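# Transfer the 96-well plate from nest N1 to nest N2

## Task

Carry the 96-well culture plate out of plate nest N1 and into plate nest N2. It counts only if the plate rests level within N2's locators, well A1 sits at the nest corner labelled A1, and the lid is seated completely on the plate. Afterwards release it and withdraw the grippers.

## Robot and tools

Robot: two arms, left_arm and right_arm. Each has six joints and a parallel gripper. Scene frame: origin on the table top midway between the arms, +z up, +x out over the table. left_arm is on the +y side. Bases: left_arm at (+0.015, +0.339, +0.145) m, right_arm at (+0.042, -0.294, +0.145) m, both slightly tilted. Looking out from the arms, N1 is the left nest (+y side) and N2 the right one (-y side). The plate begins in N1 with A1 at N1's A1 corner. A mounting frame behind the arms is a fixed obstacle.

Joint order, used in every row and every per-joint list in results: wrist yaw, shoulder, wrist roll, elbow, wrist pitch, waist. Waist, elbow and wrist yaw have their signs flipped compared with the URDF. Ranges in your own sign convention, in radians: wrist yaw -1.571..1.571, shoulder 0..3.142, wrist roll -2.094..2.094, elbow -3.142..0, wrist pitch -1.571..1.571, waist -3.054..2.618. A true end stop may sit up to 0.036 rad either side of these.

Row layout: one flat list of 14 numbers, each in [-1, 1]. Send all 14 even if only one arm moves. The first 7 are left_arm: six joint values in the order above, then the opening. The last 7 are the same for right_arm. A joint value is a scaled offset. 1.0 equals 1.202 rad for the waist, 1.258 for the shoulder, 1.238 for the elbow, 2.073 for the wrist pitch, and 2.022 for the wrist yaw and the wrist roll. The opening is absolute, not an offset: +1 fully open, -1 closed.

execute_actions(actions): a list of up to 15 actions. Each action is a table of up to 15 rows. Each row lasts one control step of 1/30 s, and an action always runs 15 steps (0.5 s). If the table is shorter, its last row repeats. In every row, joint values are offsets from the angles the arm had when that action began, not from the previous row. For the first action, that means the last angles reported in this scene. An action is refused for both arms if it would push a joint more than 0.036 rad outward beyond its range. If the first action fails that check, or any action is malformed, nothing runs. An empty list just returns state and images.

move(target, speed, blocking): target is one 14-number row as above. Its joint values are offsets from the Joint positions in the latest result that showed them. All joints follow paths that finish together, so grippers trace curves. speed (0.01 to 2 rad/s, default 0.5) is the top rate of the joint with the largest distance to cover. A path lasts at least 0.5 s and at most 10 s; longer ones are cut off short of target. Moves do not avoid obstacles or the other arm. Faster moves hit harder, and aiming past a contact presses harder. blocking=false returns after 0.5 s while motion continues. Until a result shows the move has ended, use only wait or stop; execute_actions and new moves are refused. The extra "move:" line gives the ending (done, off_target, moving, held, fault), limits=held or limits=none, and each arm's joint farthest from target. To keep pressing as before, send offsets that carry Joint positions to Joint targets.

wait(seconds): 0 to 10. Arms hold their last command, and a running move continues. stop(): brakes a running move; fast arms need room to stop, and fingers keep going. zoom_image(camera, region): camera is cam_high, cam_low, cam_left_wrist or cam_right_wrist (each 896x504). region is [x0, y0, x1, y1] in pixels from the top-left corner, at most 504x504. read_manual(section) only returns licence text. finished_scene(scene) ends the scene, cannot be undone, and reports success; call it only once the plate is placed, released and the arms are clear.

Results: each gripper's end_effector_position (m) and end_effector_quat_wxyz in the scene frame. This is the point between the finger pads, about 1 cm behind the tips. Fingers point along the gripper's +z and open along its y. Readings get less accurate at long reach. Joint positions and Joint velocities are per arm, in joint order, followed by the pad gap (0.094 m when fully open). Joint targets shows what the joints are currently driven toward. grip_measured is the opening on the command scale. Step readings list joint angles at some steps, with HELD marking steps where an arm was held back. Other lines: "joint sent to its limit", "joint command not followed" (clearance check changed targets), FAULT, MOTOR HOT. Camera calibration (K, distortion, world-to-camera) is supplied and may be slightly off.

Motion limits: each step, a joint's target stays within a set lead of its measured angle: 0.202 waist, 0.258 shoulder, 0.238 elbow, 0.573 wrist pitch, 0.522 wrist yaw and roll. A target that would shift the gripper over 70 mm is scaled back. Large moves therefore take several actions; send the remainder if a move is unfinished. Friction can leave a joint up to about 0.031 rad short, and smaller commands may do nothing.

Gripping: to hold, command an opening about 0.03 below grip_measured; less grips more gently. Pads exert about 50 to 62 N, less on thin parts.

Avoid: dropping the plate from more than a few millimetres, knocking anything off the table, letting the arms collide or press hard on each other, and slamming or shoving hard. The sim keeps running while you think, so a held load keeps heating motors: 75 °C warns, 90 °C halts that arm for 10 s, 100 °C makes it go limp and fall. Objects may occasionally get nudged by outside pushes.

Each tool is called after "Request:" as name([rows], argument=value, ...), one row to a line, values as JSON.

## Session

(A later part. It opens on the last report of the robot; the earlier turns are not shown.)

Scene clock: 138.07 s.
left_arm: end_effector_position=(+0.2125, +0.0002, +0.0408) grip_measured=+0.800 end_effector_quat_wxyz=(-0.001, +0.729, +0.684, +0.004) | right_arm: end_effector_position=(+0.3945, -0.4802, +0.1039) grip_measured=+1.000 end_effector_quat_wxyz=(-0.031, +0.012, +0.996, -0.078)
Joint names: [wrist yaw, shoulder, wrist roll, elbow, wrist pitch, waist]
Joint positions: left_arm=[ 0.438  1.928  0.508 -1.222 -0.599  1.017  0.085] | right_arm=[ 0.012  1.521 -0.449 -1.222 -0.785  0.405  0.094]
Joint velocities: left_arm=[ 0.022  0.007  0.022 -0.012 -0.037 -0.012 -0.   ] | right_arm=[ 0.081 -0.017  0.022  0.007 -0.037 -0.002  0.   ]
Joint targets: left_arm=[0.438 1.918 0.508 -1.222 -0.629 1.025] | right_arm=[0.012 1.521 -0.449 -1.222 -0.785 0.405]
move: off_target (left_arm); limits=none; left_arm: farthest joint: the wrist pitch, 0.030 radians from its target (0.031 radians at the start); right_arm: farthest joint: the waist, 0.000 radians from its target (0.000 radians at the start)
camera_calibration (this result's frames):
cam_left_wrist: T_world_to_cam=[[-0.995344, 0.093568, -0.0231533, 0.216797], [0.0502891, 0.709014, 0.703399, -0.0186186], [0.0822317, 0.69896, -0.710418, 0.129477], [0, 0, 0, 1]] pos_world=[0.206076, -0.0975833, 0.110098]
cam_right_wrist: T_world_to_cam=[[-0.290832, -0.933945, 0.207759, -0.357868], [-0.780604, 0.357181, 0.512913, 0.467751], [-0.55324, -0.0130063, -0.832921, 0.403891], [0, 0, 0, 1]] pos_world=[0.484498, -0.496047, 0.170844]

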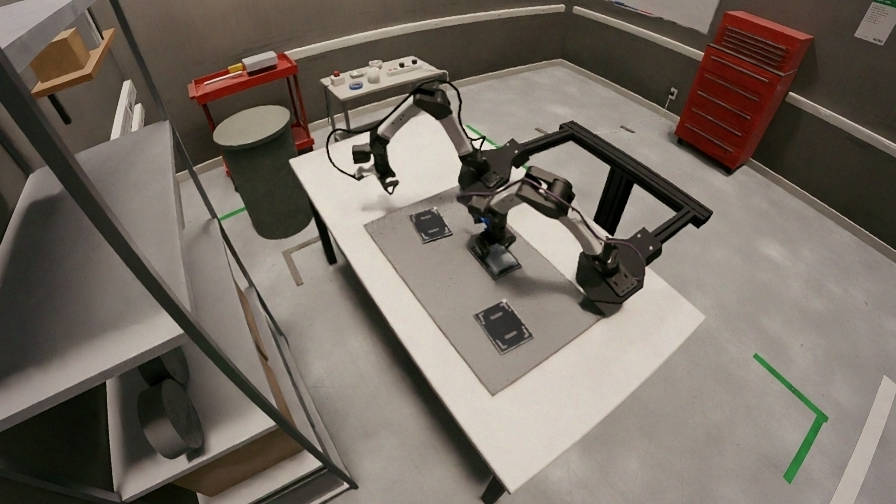

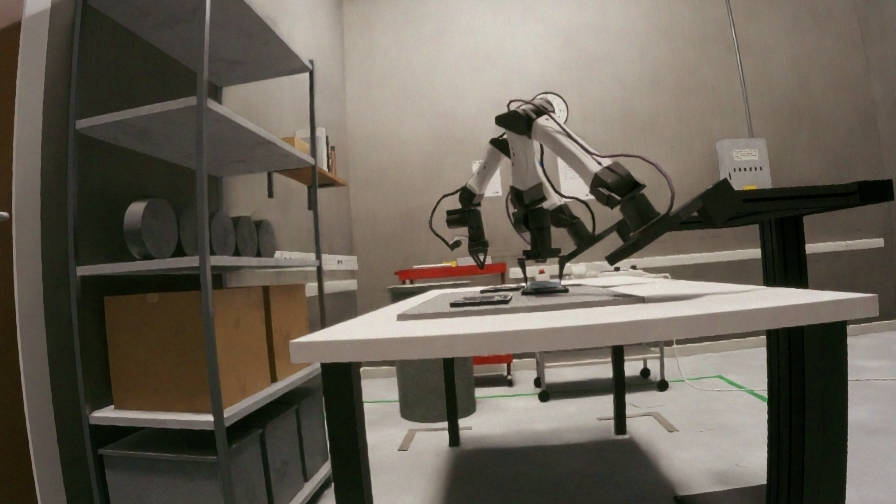

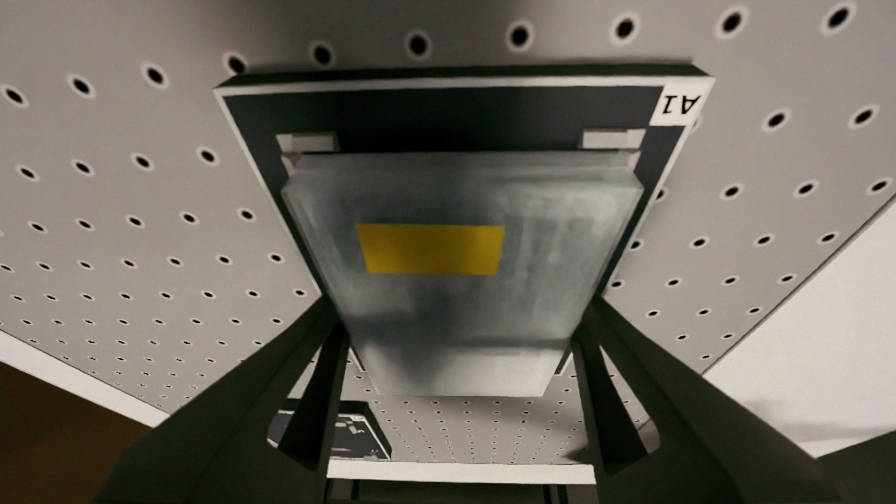

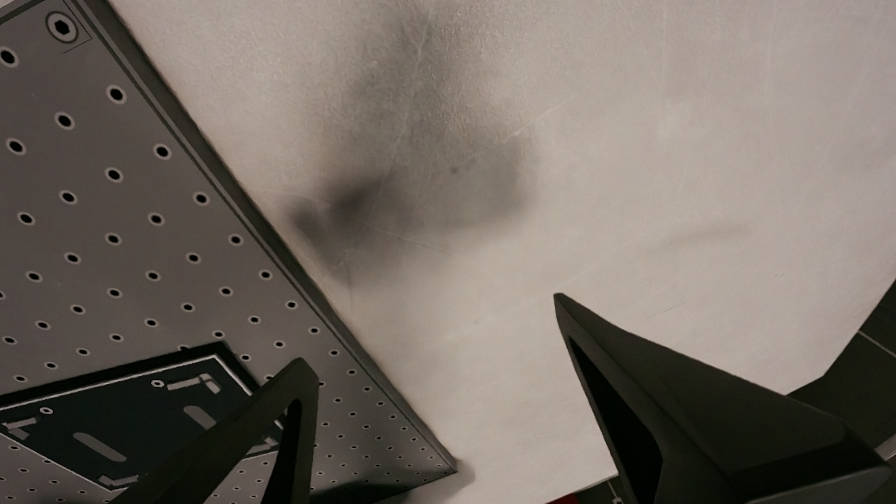

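Request:
execute_actions([
  [[0,0,0,0,0,0,0.75,0,0,0,0,0,0,1]],
  [[0,0,0,0,0,0,0.82,0,0,0,0,0,0,1]],
  [[0,0,0,0,0,0,0.86,0,0,0,0,0,0,1]],
  [[0,0,0,0,0,0,1,0,0,0,0,0,0,1]],
])

Scene clock: 142.83 s.
left_arm: end_effector_position=(+0.2125, +0.0002, +0.0408) grip_measured=+1.000 end_effector_quat_wxyz=(-0.001, +0.729, +0.684, +0.004) | right_arm: end_effector_position=(+0.3945, -0.4802, +0.1039) grip_measured=+1.000 end_effector_quat_wxyz=(-0.031, +0.012, +0.996, -0.078)
Joint names: [wrist yaw, shoulder, wrist roll, elbow, wrist pitch, waist]
Joint positions: left_arm=[ 0.438  1.928  0.508 -1.222 -0.599  1.017  0.094] | right_arm=[ 0.012  1.521 -0.449 -1.222 -0.785  0.405  0.094]
Joint velocities: left_arm=[-0.037  0.002  0.037 -0.012 -0.051 -0.002  0.   ] | right_arm=[ 0.051 -0.012  0.007  0.007  0.022  0.007  0.   ]
Joint targets: left_arm=[0.438 1.928 0.508 -1.222 -0.599 1.017] | right_arm=[0.012 1.521 -0.449 -1.222 -0.785 0.405]
Step readings (joint positions; steps 1 to 15: 1st action; 16 to 30: 2nd action; 31 to 45: 3rd action; 46 to 60: 4th action):
0: left_arm=[0.438 1.928 0.508 -1.222 -0.599 1.017] | right_arm=[0.012 1.521 -0.449 -1.222 -0.785 0.405]
1: left_arm=[0.438 1.928 0.508 -1.222 -0.599 1.017] | right_arm=[0.012 1.521 -0.449 -1.222 -0.785 0.405]
2: left_arm=[0.438 1.928 0.508 -1.222 -0.599 1.017] | right_arm=[0.012 1.521 -0.449 -1.222 -0.785 0.405]
4: left_arm=[0.438 1.928 0.508 -1.222 -0.599 1.017] | right_arm=[0.012 1.521 -0.449 -1.222 -0.785 0.405]
8: left_arm=[0.438 1.928 0.508 -1.222 -0.599 1.017] | right_arm=[0.012 1.521 -0.449 -1.222 -0.785 0.405]
15: left_arm=[0.438 1.928 0.508 -1.222 -0.599 1.017] | right_arm=[0.012 1.521 -0.449 -1.222 -0.785 0.405]
16: left_arm=[0.438 1.928 0.508 -1.222 -0.599 1.017] | right_arm=[0.012 1.521 -0.449 -1.222 -0.785 0.405]
17: left_arm=[0.438 1.928 0.508 -1.222 -0.599 1.017] | right_arm=[0.012 1.521 -0.449 -1.222 -0.785 0.405]
19: left_arm=[0.438 1.928 0.508 -1.222 -0.599 1.017] | right_arm=[0.012 1.521 -0.449 -1.222 -0.785 0.405]
23: left_arm=[0.438 1.928 0.508 -1.222 -0.599 1.017] | right_arm=[0.012 1.521 -0.449 -1.222 -0.785 0.405]
30: left_arm=[0.438 1.928 0.508 -1.222 -0.599 1.017] | right_arm=[0.012 1.521 -0.449 -1.222 -0.785 0.405]
31: left_arm=[0.438 1.928 0.508 -1.222 -0.599 1.017] | right_arm=[0.012 1.521 -0.449 -1.222 -0.785 0.405]
32: left_arm=[0.438 1.928 0.508 -1.222 -0.599 1.017] | right_arm=[0.012 1.521 -0.449 -1.222 -0.785 0.405]
34: left_arm=[0.438 1.928 0.508 -1.222 -0.599 1.017] | right_arm=[0.012 1.521 -0.449 -1.222 -0.785 0.405]
38: left_arm=[0.438 1.928 0.508 -1.222 -0.599 1.017] | right_arm=[0.012 1.521 -0.449 -1.222 -0.785 0.405]
45: left_arm=[0.438 1.928 0.508 -1.222 -0.599 1.017] | right_arm=[0.012 1.521 -0.449 -1.222 -0.785 0.405]
46: left_arm=[0.438 1.928 0.508 -1.222 -0.599 1.017] | right_arm=[0.012 1.521 -0.449 -1.222 -0.785 0.405]
47: left_arm=[0.438 1.928 0.508 -1.222 -0.599 1.017] | right_arm=[0.012 1.521 -0.449 -1.222 -0.785 0.405]
49: left_arm=[0.438 1.928 0.508 -1.222 -0.599 1.017] | right_arm=[0.012 1.521 -0.449 -1.222 -0.785 0.405]
53: left_arm=[0.438 1.928 0.508 -1.222 -0.599 1.017] | right_arm=[0.012 1.521 -0.449 -1.222 -0.785 0.405]
60: Joint positions above
camera_calibration (this result's frames):
cam_left_wrist: T_world_to_cam=[[-0.995344, 0.093568, -0.0231533, 0.216797], [0.0502891, 0.709014, 0.703399, -0.0186186], [0.0822317, 0.69896, -0.710418, 0.129477], [0, 0, 0, 1]] pos_world=[0.206076, -0.0975833, 0.110098]
cam_right_wrist: T_world_to_cam=[[-0.290832, -0.933945, 0.207759, -0.357868], [-0.780604, 0.357181, 0.512913, 0.467751], [-0.55324, -0.0130063, -0.832921, 0.403891], [0, 0, 0, 1]] pos_world=[0.484498, -0.496047, 0.170844]

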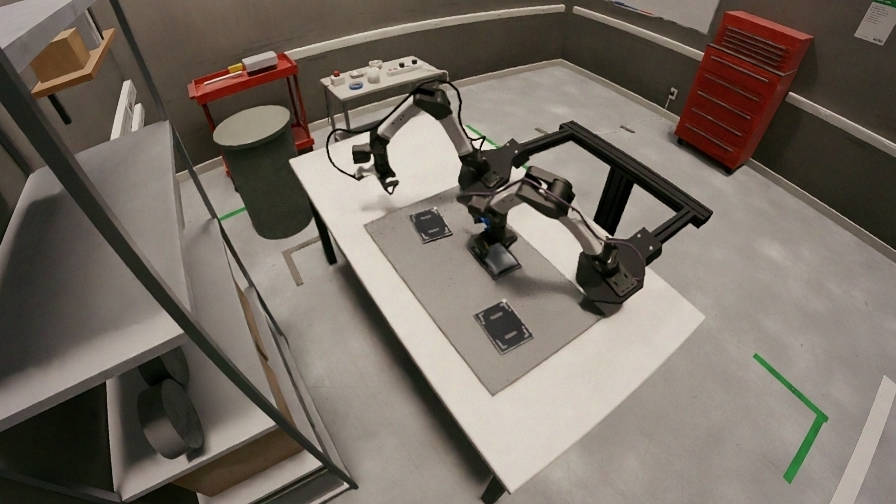

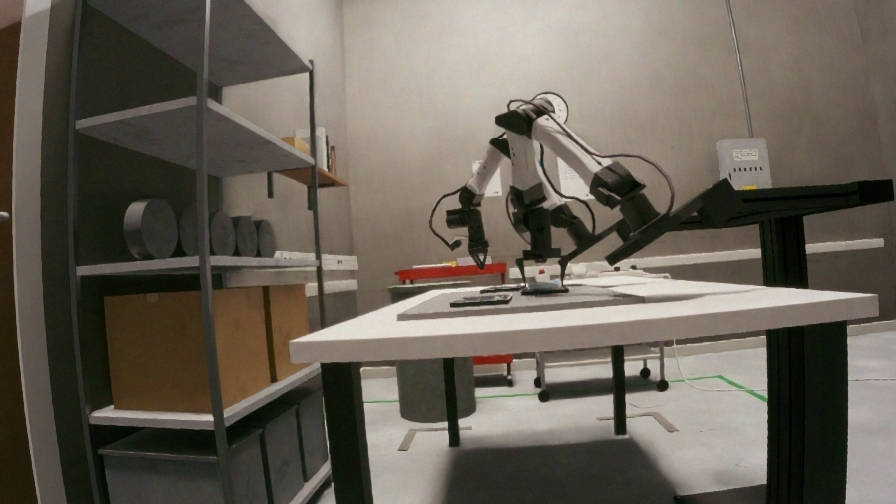

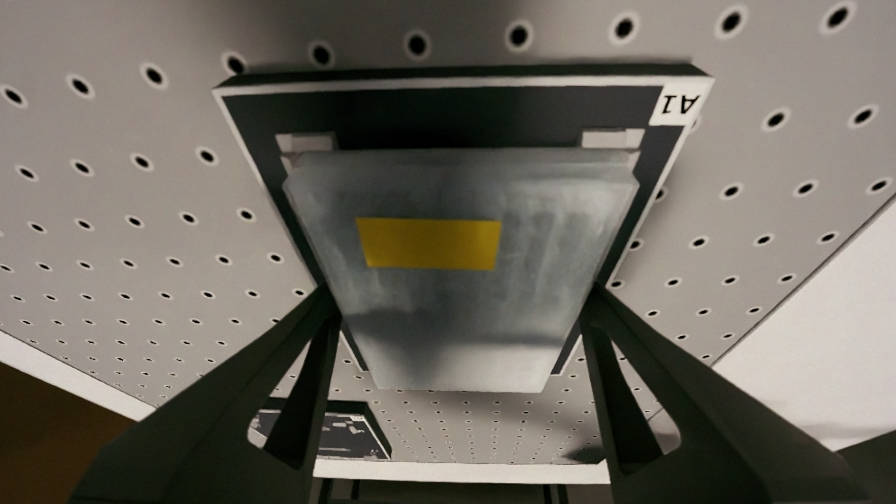

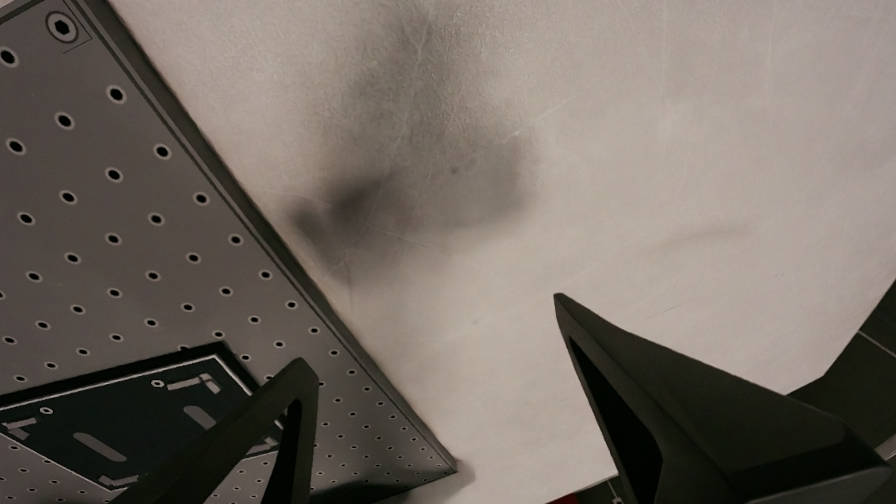

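Request:
move(target=[0,-0.11,0,-0.03,-0.06,0.012,1, 0,0,0,0,0,0,1], speed=0.2)

Scene clock: 145.73 s.
left_arm: end_effector_position=(+0.2290, +0.0065, +0.0813) grip_measured=+1.000 end_effector_quat_wxyz=(+0.011, +0.725, +0.688, -0.003) | right_arm: end_effector_position=(+0.3945, -0.4802, +0.1039) grip_measured=+1.000 end_effector_quat_wxyz=(-0.031, +0.012, +0.996, -0.078)
Joint names: [wrist yaw, shoulder, wrist roll, elbow, wrist pitch, waist]
Joint positions: left_arm=[ 0.432  1.808  0.508 -1.242 -0.711  1.017  0.094] | right_arm=[ 0.012  1.521 -0.449 -1.222 -0.785  0.405  0.094]
Joint velocities: left_arm=[-0.037 -0.012 -0.022 -0.002 -0.051 -0.007  0.   ] | right_arm=[ 0.037 -0.012 -0.066 -0.007 -0.037 -0.002  0.   ]
Joint targets: left_arm=[0.438 1.790 0.508 -1.260 -0.724 1.032] | right_arm=[0.012 1.521 -0.449 -1.222 -0.785 0.405]
move: done; limits=none; left_arm: farthest joint: the shoulder, 0.019 radians from its target (0.139 radians at the start); right_arm: farthest joint: the waist, 0.000 radians from its target (0.000 radians at the start)
camera_calibration (this result's frames):
cam_left_wrist: T_world_to_cam=[[-0.9962, 0.0813551, -0.0310967, 0.234525], [0.0379826, 0.72711, 0.68547, -0.0483077], [0.0783772, 0.681684, -0.727437, 0.154881], [0, 0, 0, 1]] pos_world=[0.223329, -0.0895345, 0.153072]
cam_right_wrist: T_world_to_cam=[[-0.290832, -0.933945, 0.207759, -0.357868], [-0.780604, 0.357181, 0.512913, 0.467751], [-0.55324, -0.0130063, -0.832921, 0.403891], [0, 0, 0, 1]] pos_world=[0.484498, -0.496047, 0.170844]

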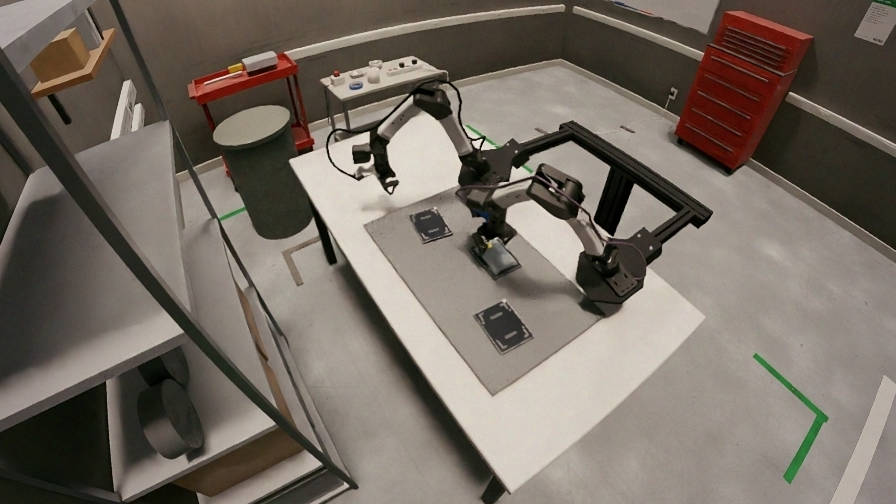

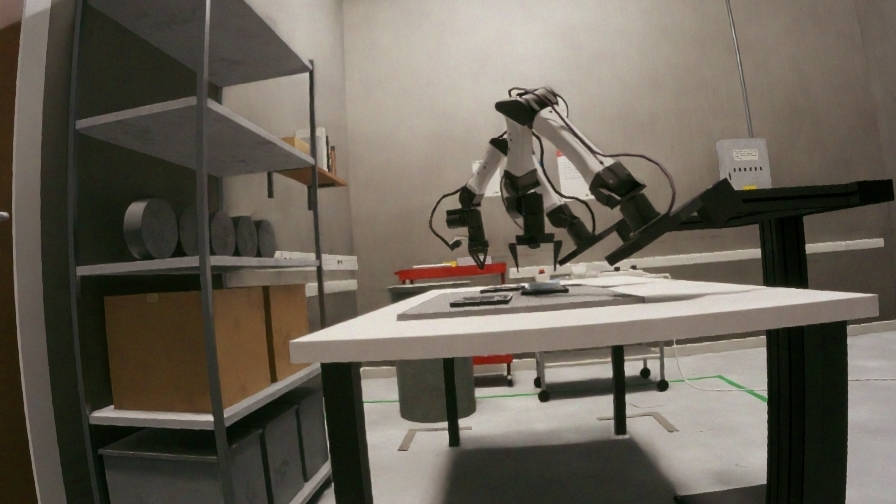

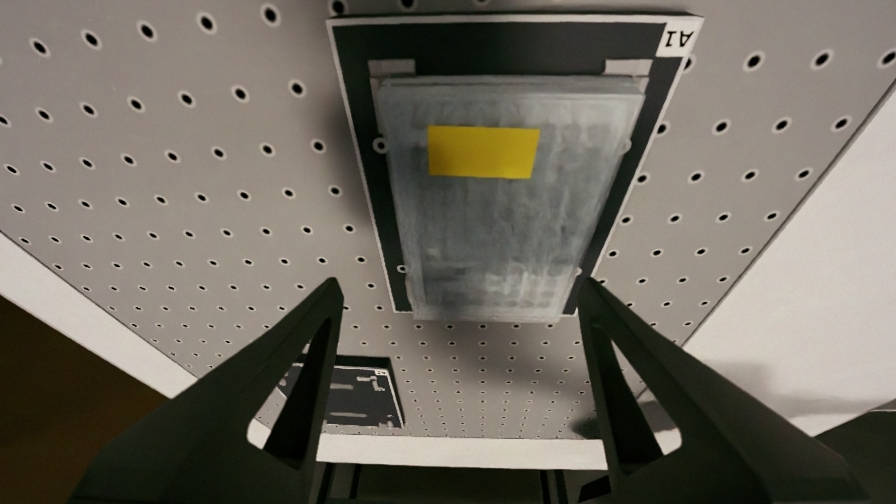

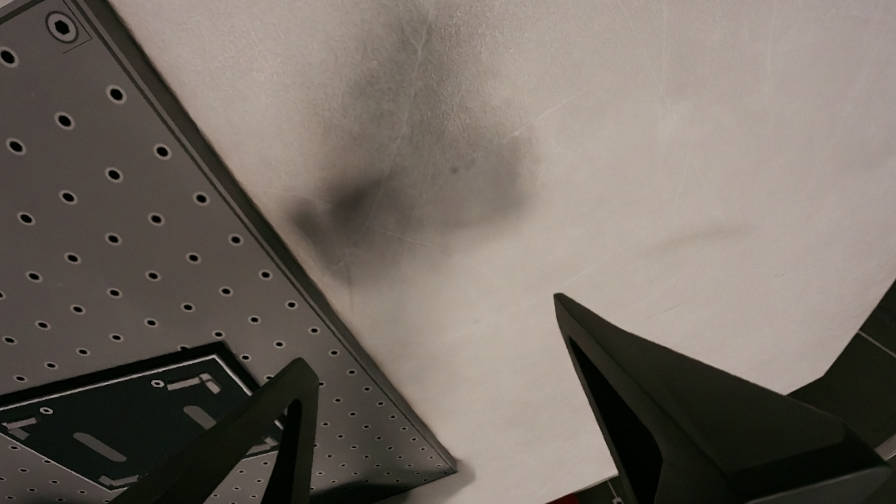

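Request:
zoom_image(camera="cam_low", region=[440, 260, 600, 320])

Request:
move(target=[0,-0.2,0.3,0.1,-0.05,-0.85,1, 0,0,0,0,0,0,1], speed=0.9)

Region (440, 260, 600, 320) of cam_low's 896x504 image, scaled by 3.150, with more detail than that image has; it fills the top 189 rows of this view, and the rest is white.

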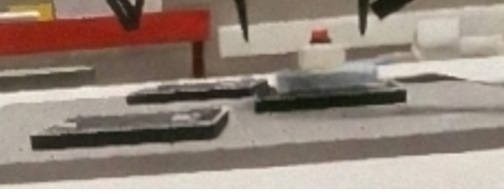

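Scene clock: 150.07 s.
left_arm: end_effector_position=(+0.3740, +0.3512, +0.0731) grip_measured=+1.000 end_effector_quat_wxyz=(-0.172, +0.595, +0.772, +0.145) | right_arm: end_effector_position=(+0.3945, -0.4802, +0.1039) grip_measured=+1.000 end_effector_quat_wxyz=(-0.031, +0.012, +0.996, -0.078)
Joint names: [wrist yaw, shoulder, wrist roll, elbow, wrist pitch, waist]
Joint positions: left_arm=[ 0.432  1.58   1.108 -1.134 -0.801  0.     0.094] | right_arm=[ 0.012  1.521 -0.449 -1.222 -0.785  0.405  0.094]
Joint velocities: left_arm=[ 0.051 -0.002 -0.007 -0.002 -0.066 -0.027  0.   ] | right_arm=[ 0.081  0.002  0.066 -0.002  0.022 -0.017  0.   ]
Joint targets: left_arm=[0.433 1.557 1.114 -1.118 -0.814 -0.004] | right_arm=[0.012 1.521 -0.449 -1.222 -0.785 0.405]
move: off_target (left_arm); limits=none; left_arm: farthest joint: the shoulder, 0.023 radians from its target (0.252 radians at the start); right_arm: farthest joint: the waist, 0.000 radians from its target (0.000 radians at the start)
camera_calibration (this result's frames):
cam_left_wrist: T_world_to_cam=[[-0.975893, -0.217032, -0.0230125, 0.447225], [-0.0944531, 0.324935, 0.941008, -0.126697], [-0.196751, 0.920497, -0.337601, -0.106882], [0, 0, 0, 1]] pos_world=[0.403448, 0.236615, 0.0934312]
cam_right_wrist: T_world_to_cam=[[-0.290832, -0.933945, 0.207759, -0.357868], [-0.780604, 0.357181, 0.512913, 0.467751], [-0.55324, -0.0130063, -0.832921, 0.403891], [0, 0, 0, 1]] pos_world=[0.484498, -0.496047, 0.170844]

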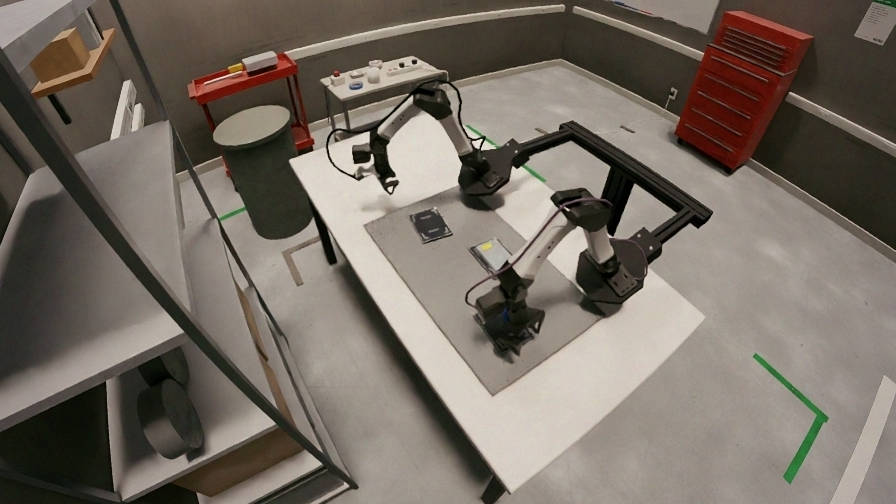

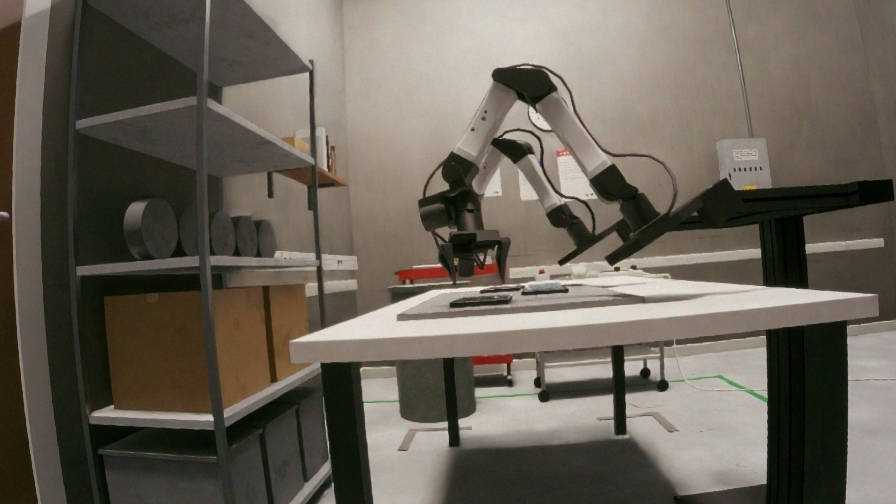

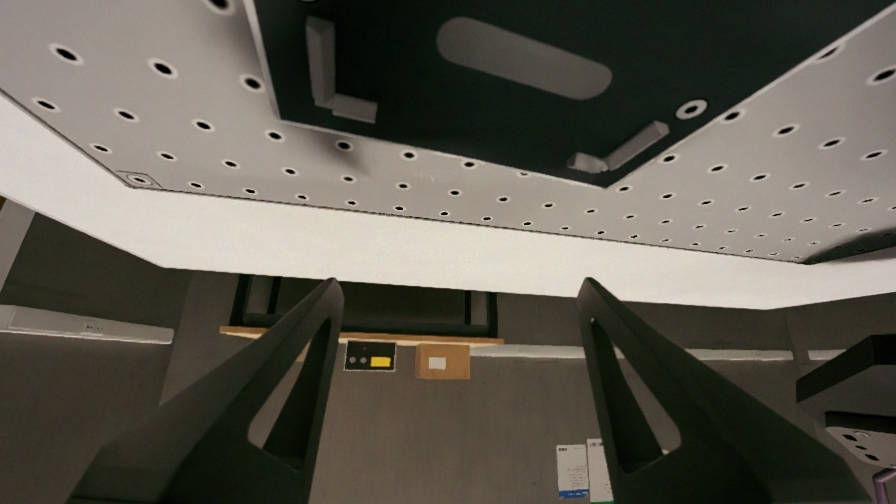

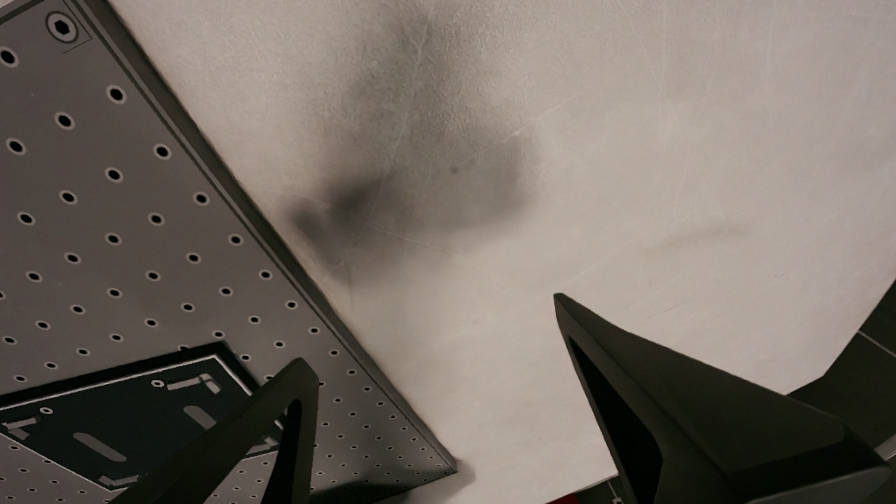

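Request:
move(target=[0,-0.05,0,0,0,-0.4,1, -0.15,0.12,0.06,0.06,0.02,-0.9,1], speed=1.0)

Scene clock: 156.57 s.
left_arm: end_effector_position=(+0.3434, +0.5065, +0.1158) grip_measured=+1.000 end_effector_quat_wxyz=(-0.236, +0.397, +0.861, +0.213) | right_arm: end_effector_position=(+0.3787, -0.1402, +0.0728) grip_measured=+1.000 end_effector_quat_wxyz=(-0.036, -0.416, +0.908, +0.016)
Joint names: [wrist yaw, shoulder, wrist roll, elbow, wrist pitch, waist]
Joint positions: left_arm=[ 0.431  1.541  1.109 -1.134 -0.801 -0.472  0.094] | right_arm=[-0.28   1.657 -0.339 -1.167 -0.757 -0.675  0.094]
Joint velocities: left_arm=[-0.022 -0.012  0.051  0.012  0.007  0.017  0.   ] | right_arm=[ 0.037 -0.012 -0.007 -0.007 -0.022 -0.007  0.   ]
Joint targets: left_arm=[0.432 1.517 1.108 -1.134 -0.801 -0.481] | right_arm=[-0.292 1.672 -0.327 -1.147 -0.743 -0.677]
move: off_target (left_arm); limits=none; left_arm: farthest joint: the shoulder, 0.024 radians from its target (0.062 radians at the start); right_arm: farthest joint: the elbow, 0.020 radians from its target (0.074 radians at the start)
camera_calibration (this result's frames):
cam_left_wrist: T_world_to_cam=[[-0.805785, -0.565333, -0.176376, 0.587876], [-0.237561, 0.0357525, 0.970715, -0.0280314], [-0.542471, 0.824087, -0.16311, -0.0941123], [0, 0, 0, 1]] pos_world=[0.415989, 0.410905, 0.115547]
cam_right_wrist: T_world_to_cam=[[0.549095, -0.83576, 0.00045615, -0.32765], [-0.687683, -0.451498, 0.568544, 0.197213], [-0.47496, -0.312498, -0.822653, 0.301338], [0, 0, 0, 1]] pos_world=[0.458654, -0.0906274, 0.135922]

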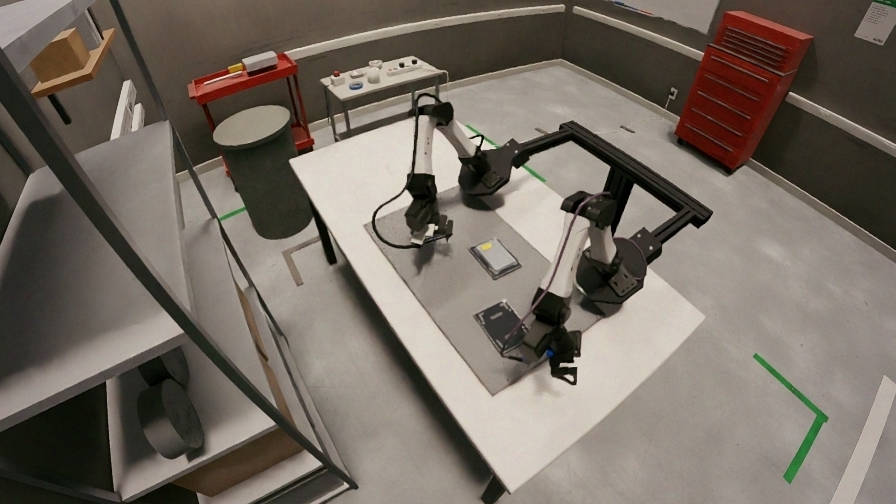

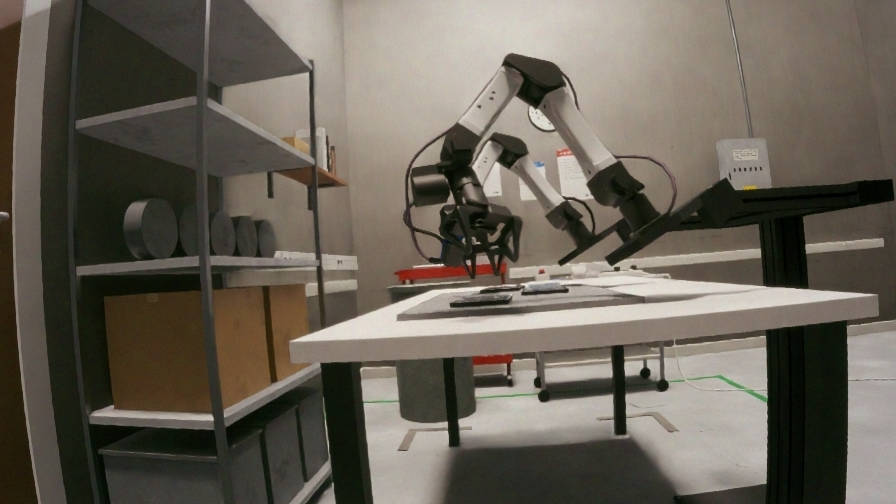

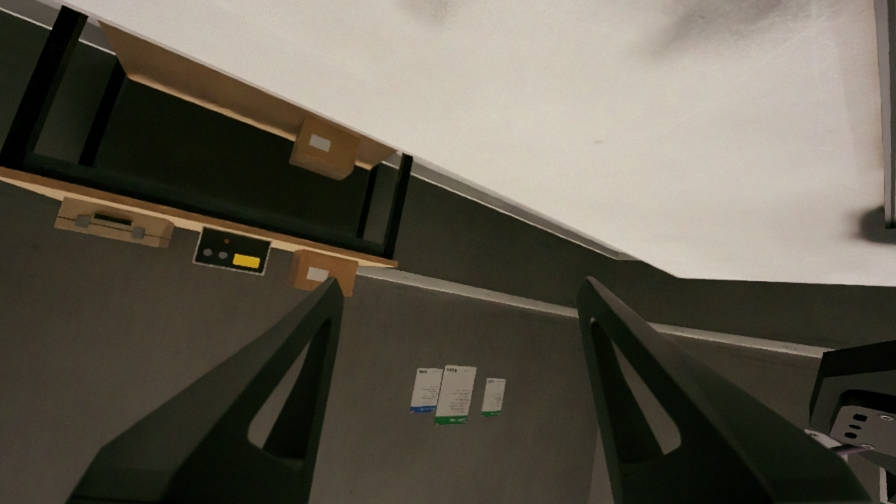

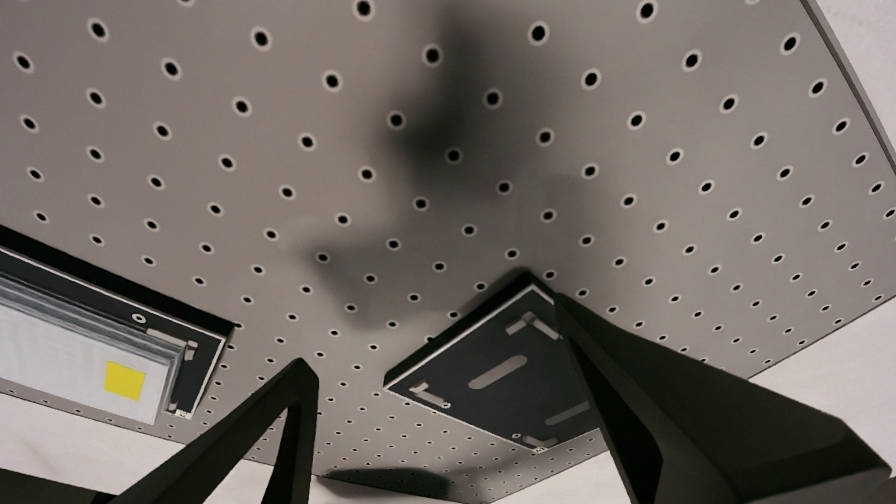

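Request:
move(target=[0,0,0,0,0,0,1, -0.111,0.138,0.045,0.075,0.03,-0.586,1], speed=0.6)

Scene clock: 162.13 s.
left_arm: end_effector_position=(+0.3434, +0.5065, +0.1158) grip_measured=+1.000 end_effector_quat_wxyz=(-0.236, +0.397, +0.861, +0.213) | right_arm: end_effector_position=(+0.2190, +0.0057, +0.1048) grip_measured=+1.000 end_effector_quat_wxyz=(-0.018, +0.674, -0.739, -0.011)
Joint names: [wrist yaw, shoulder, wrist roll, elbow, wrist pitch, waist]
Joint positions: left_arm=[ 0.431  1.541  1.109 -1.134 -0.801 -0.472  0.094] | right_arm=[-0.493  1.817 -0.26  -1.094 -0.709 -1.377  0.094]
Joint velocities: left_arm=[-0.051  0.002 -0.066  0.002  0.022 -0.012  0.   ] | right_arm=[ 0.081 -0.007 -0.007  0.007  0.007  0.002  0.   ]
Joint targets: left_arm=[0.431 1.541 1.109 -1.134 -0.801 -0.472] | right_arm=[-0.505 1.831 -0.248 -1.075 -0.695 -1.379]
move: done; limits=none; left_arm: farthest joint: the waist, 0.000 radians from its target (0.000 radians at the start); right_arm: farthest joint: the elbow, 0.020 radians from its target (0.093 radians at the start)
camera_calibration (this result's frames):
cam_left_wrist: T_world_to_cam=[[-0.805785, -0.565333, -0.176376, 0.587876], [-0.237561, 0.0357525, 0.970715, -0.0280314], [-0.542471, 0.824087, -0.16311, -0.0941123], [0, 0, 0, 1]] pos_world=[0.415989, 0.410905, 0.115547]
cam_right_wrist: T_world_to_cam=[[0.930427, -0.364465, 0.0383382, -0.208183], [-0.337988, -0.812954, 0.474205, 0.0704346], [-0.141664, -0.454171, -0.879579, 0.231159], [0, 0, 0, 1]] pos_world=[0.250252, 0.0863705, 0.177904]

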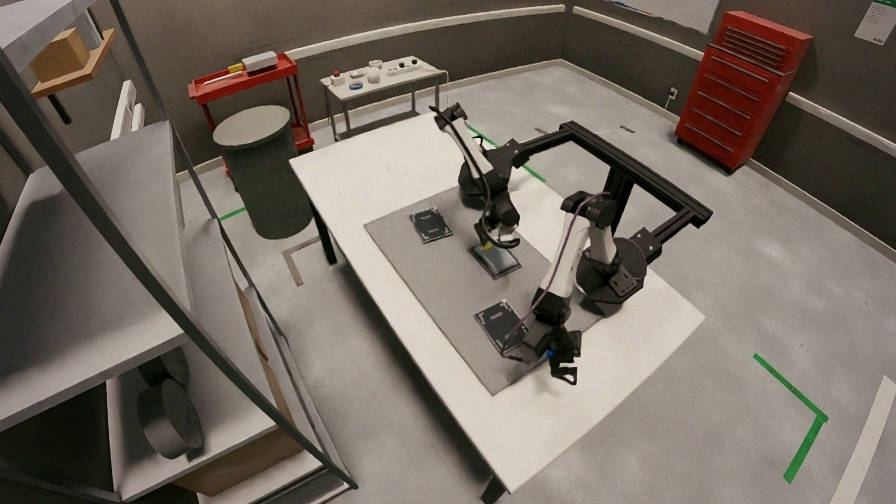

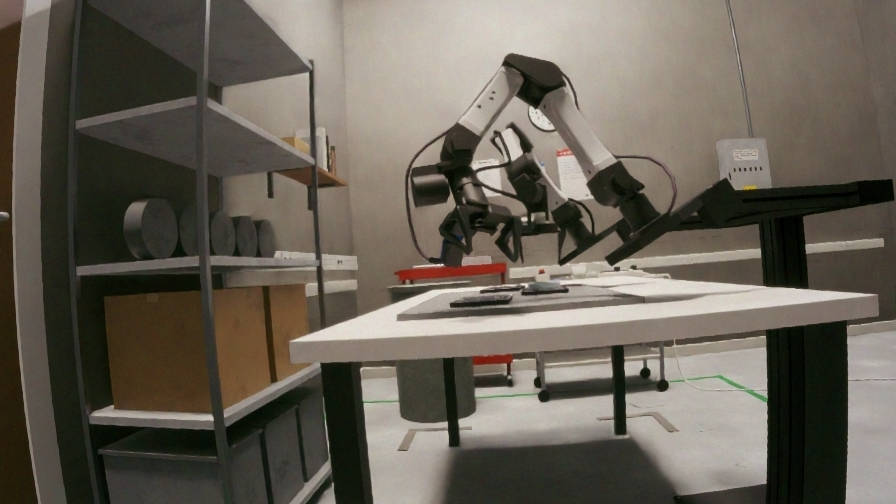

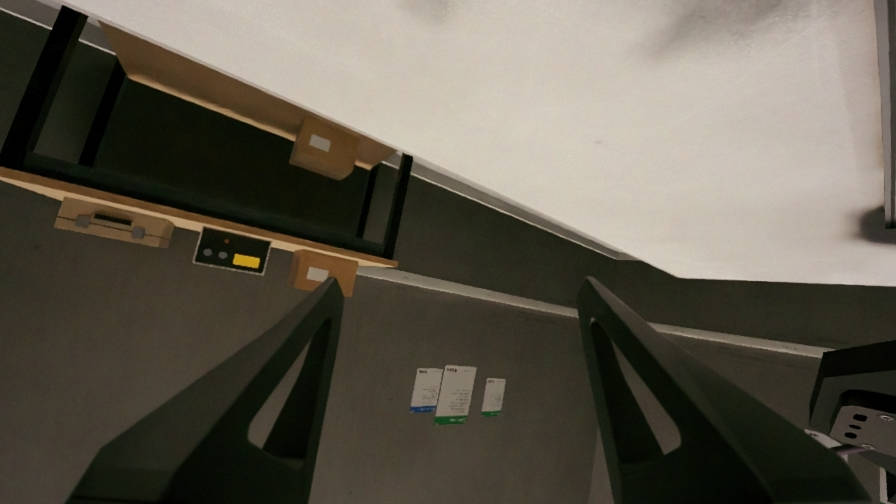

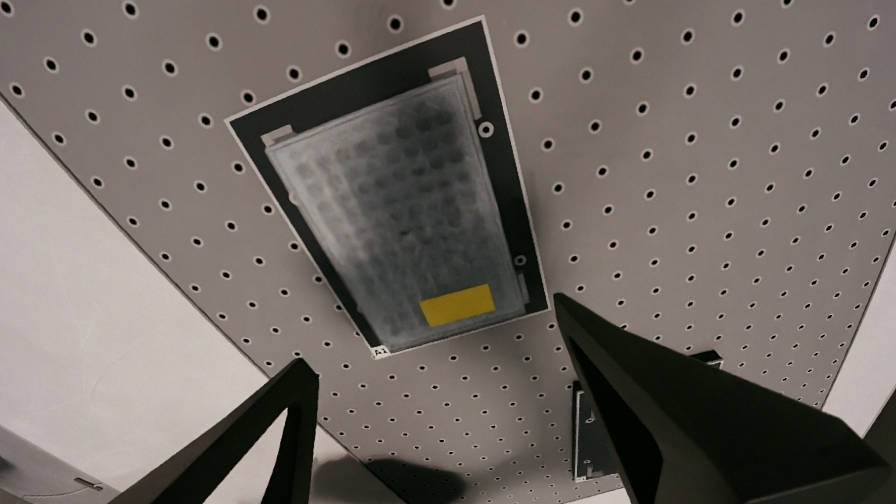

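Request:
move(target=[0,0,0,0,0,0,1, 0,0.100,-0.041,0.04,0.064,0.049,1], speed=0.15)

Scene clock: 173.47 s.
left_arm: end_effector_position=(+0.3434, +0.5065, +0.1158) grip_measured=+1.000 end_effector_quat_wxyz=(-0.236, +0.397, +0.861, +0.213) | right_arm: end_effector_position=(+0.2150, +0.0027, +0.0615) grip_measured=+1.000 end_effector_quat_wxyz=(+0.000, +0.687, -0.727, +0.002)
Joint names: [wrist yaw, shoulder, wrist roll, elbow, wrist pitch, waist]
Joint positions: left_arm=[ 0.431  1.541  1.109 -1.134 -0.801 -0.472  0.094] | right_arm=[-0.494  1.928 -0.331 -1.064 -0.591 -1.324  0.094]
Joint velocities: left_arm=[-0.022  0.007  0.007  0.007 -0.022 -0.002  0.   ] | right_arm=[ 0.007 -0.007  0.007  0.012 -0.037  0.017  0.   ]
Joint targets: left_arm=[0.431 1.541 1.109 -1.134 -0.801 -0.472] | right_arm=[-0.493 1.942 -0.343 -1.045 -0.576 -1.318]
move: done; limits=none; left_arm: farthest joint: the waist, 0.000 radians from its target (0.000 radians at the start); right_arm: farthest joint: the elbow, 0.020 radians from its target (0.050 radians at the start)
camera_calibration (this result's frames):
cam_left_wrist: T_world_to_cam=[[-0.805785, -0.565333, -0.176376, 0.587876], [-0.237561, 0.0357525, 0.970715, -0.0280314], [-0.542471, 0.824087, -0.16311, -0.0941123], [0, 0, 0, 1]] pos_world=[0.415989, 0.410905, 0.115547]
cam_right_wrist: T_world_to_cam=[[0.943191, -0.329116, 0.0455262, -0.207186], [-0.304726, -0.80229, 0.513297, 0.0776117], [-0.132409, -0.49801, -0.857003, 0.187895], [0, 0, 0, 1]] pos_world=[0.243946, 0.0876524, 0.130621]

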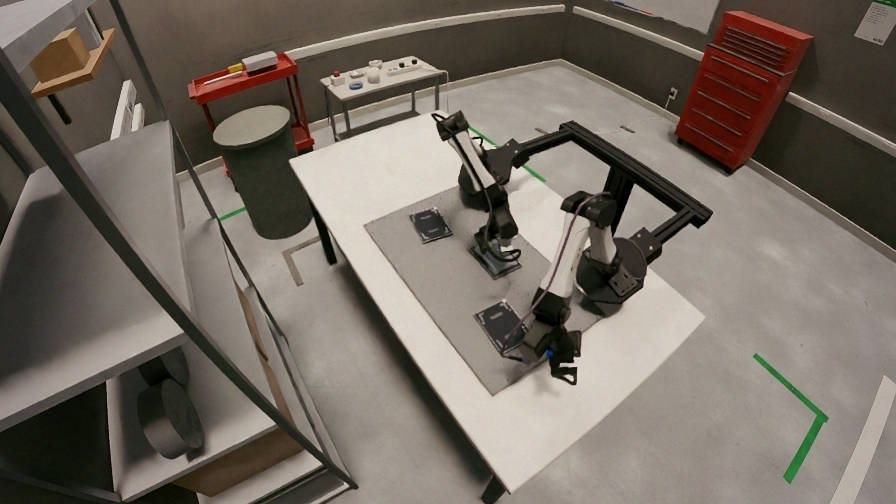

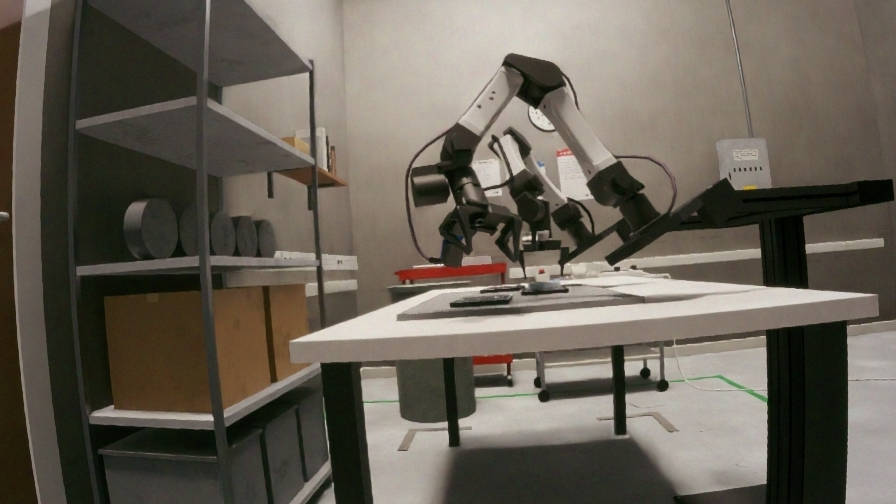

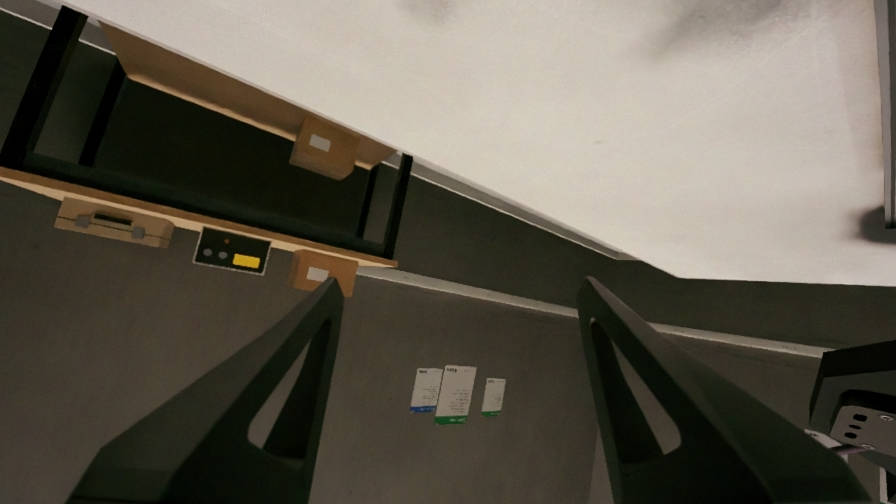

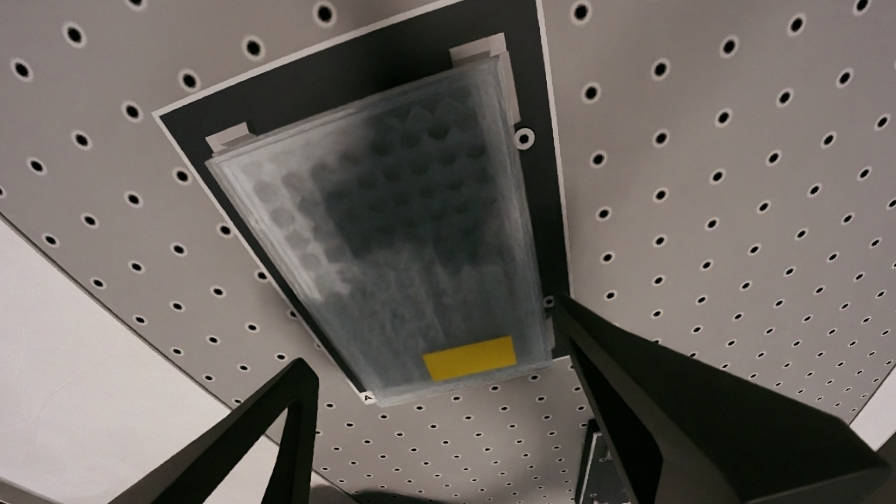

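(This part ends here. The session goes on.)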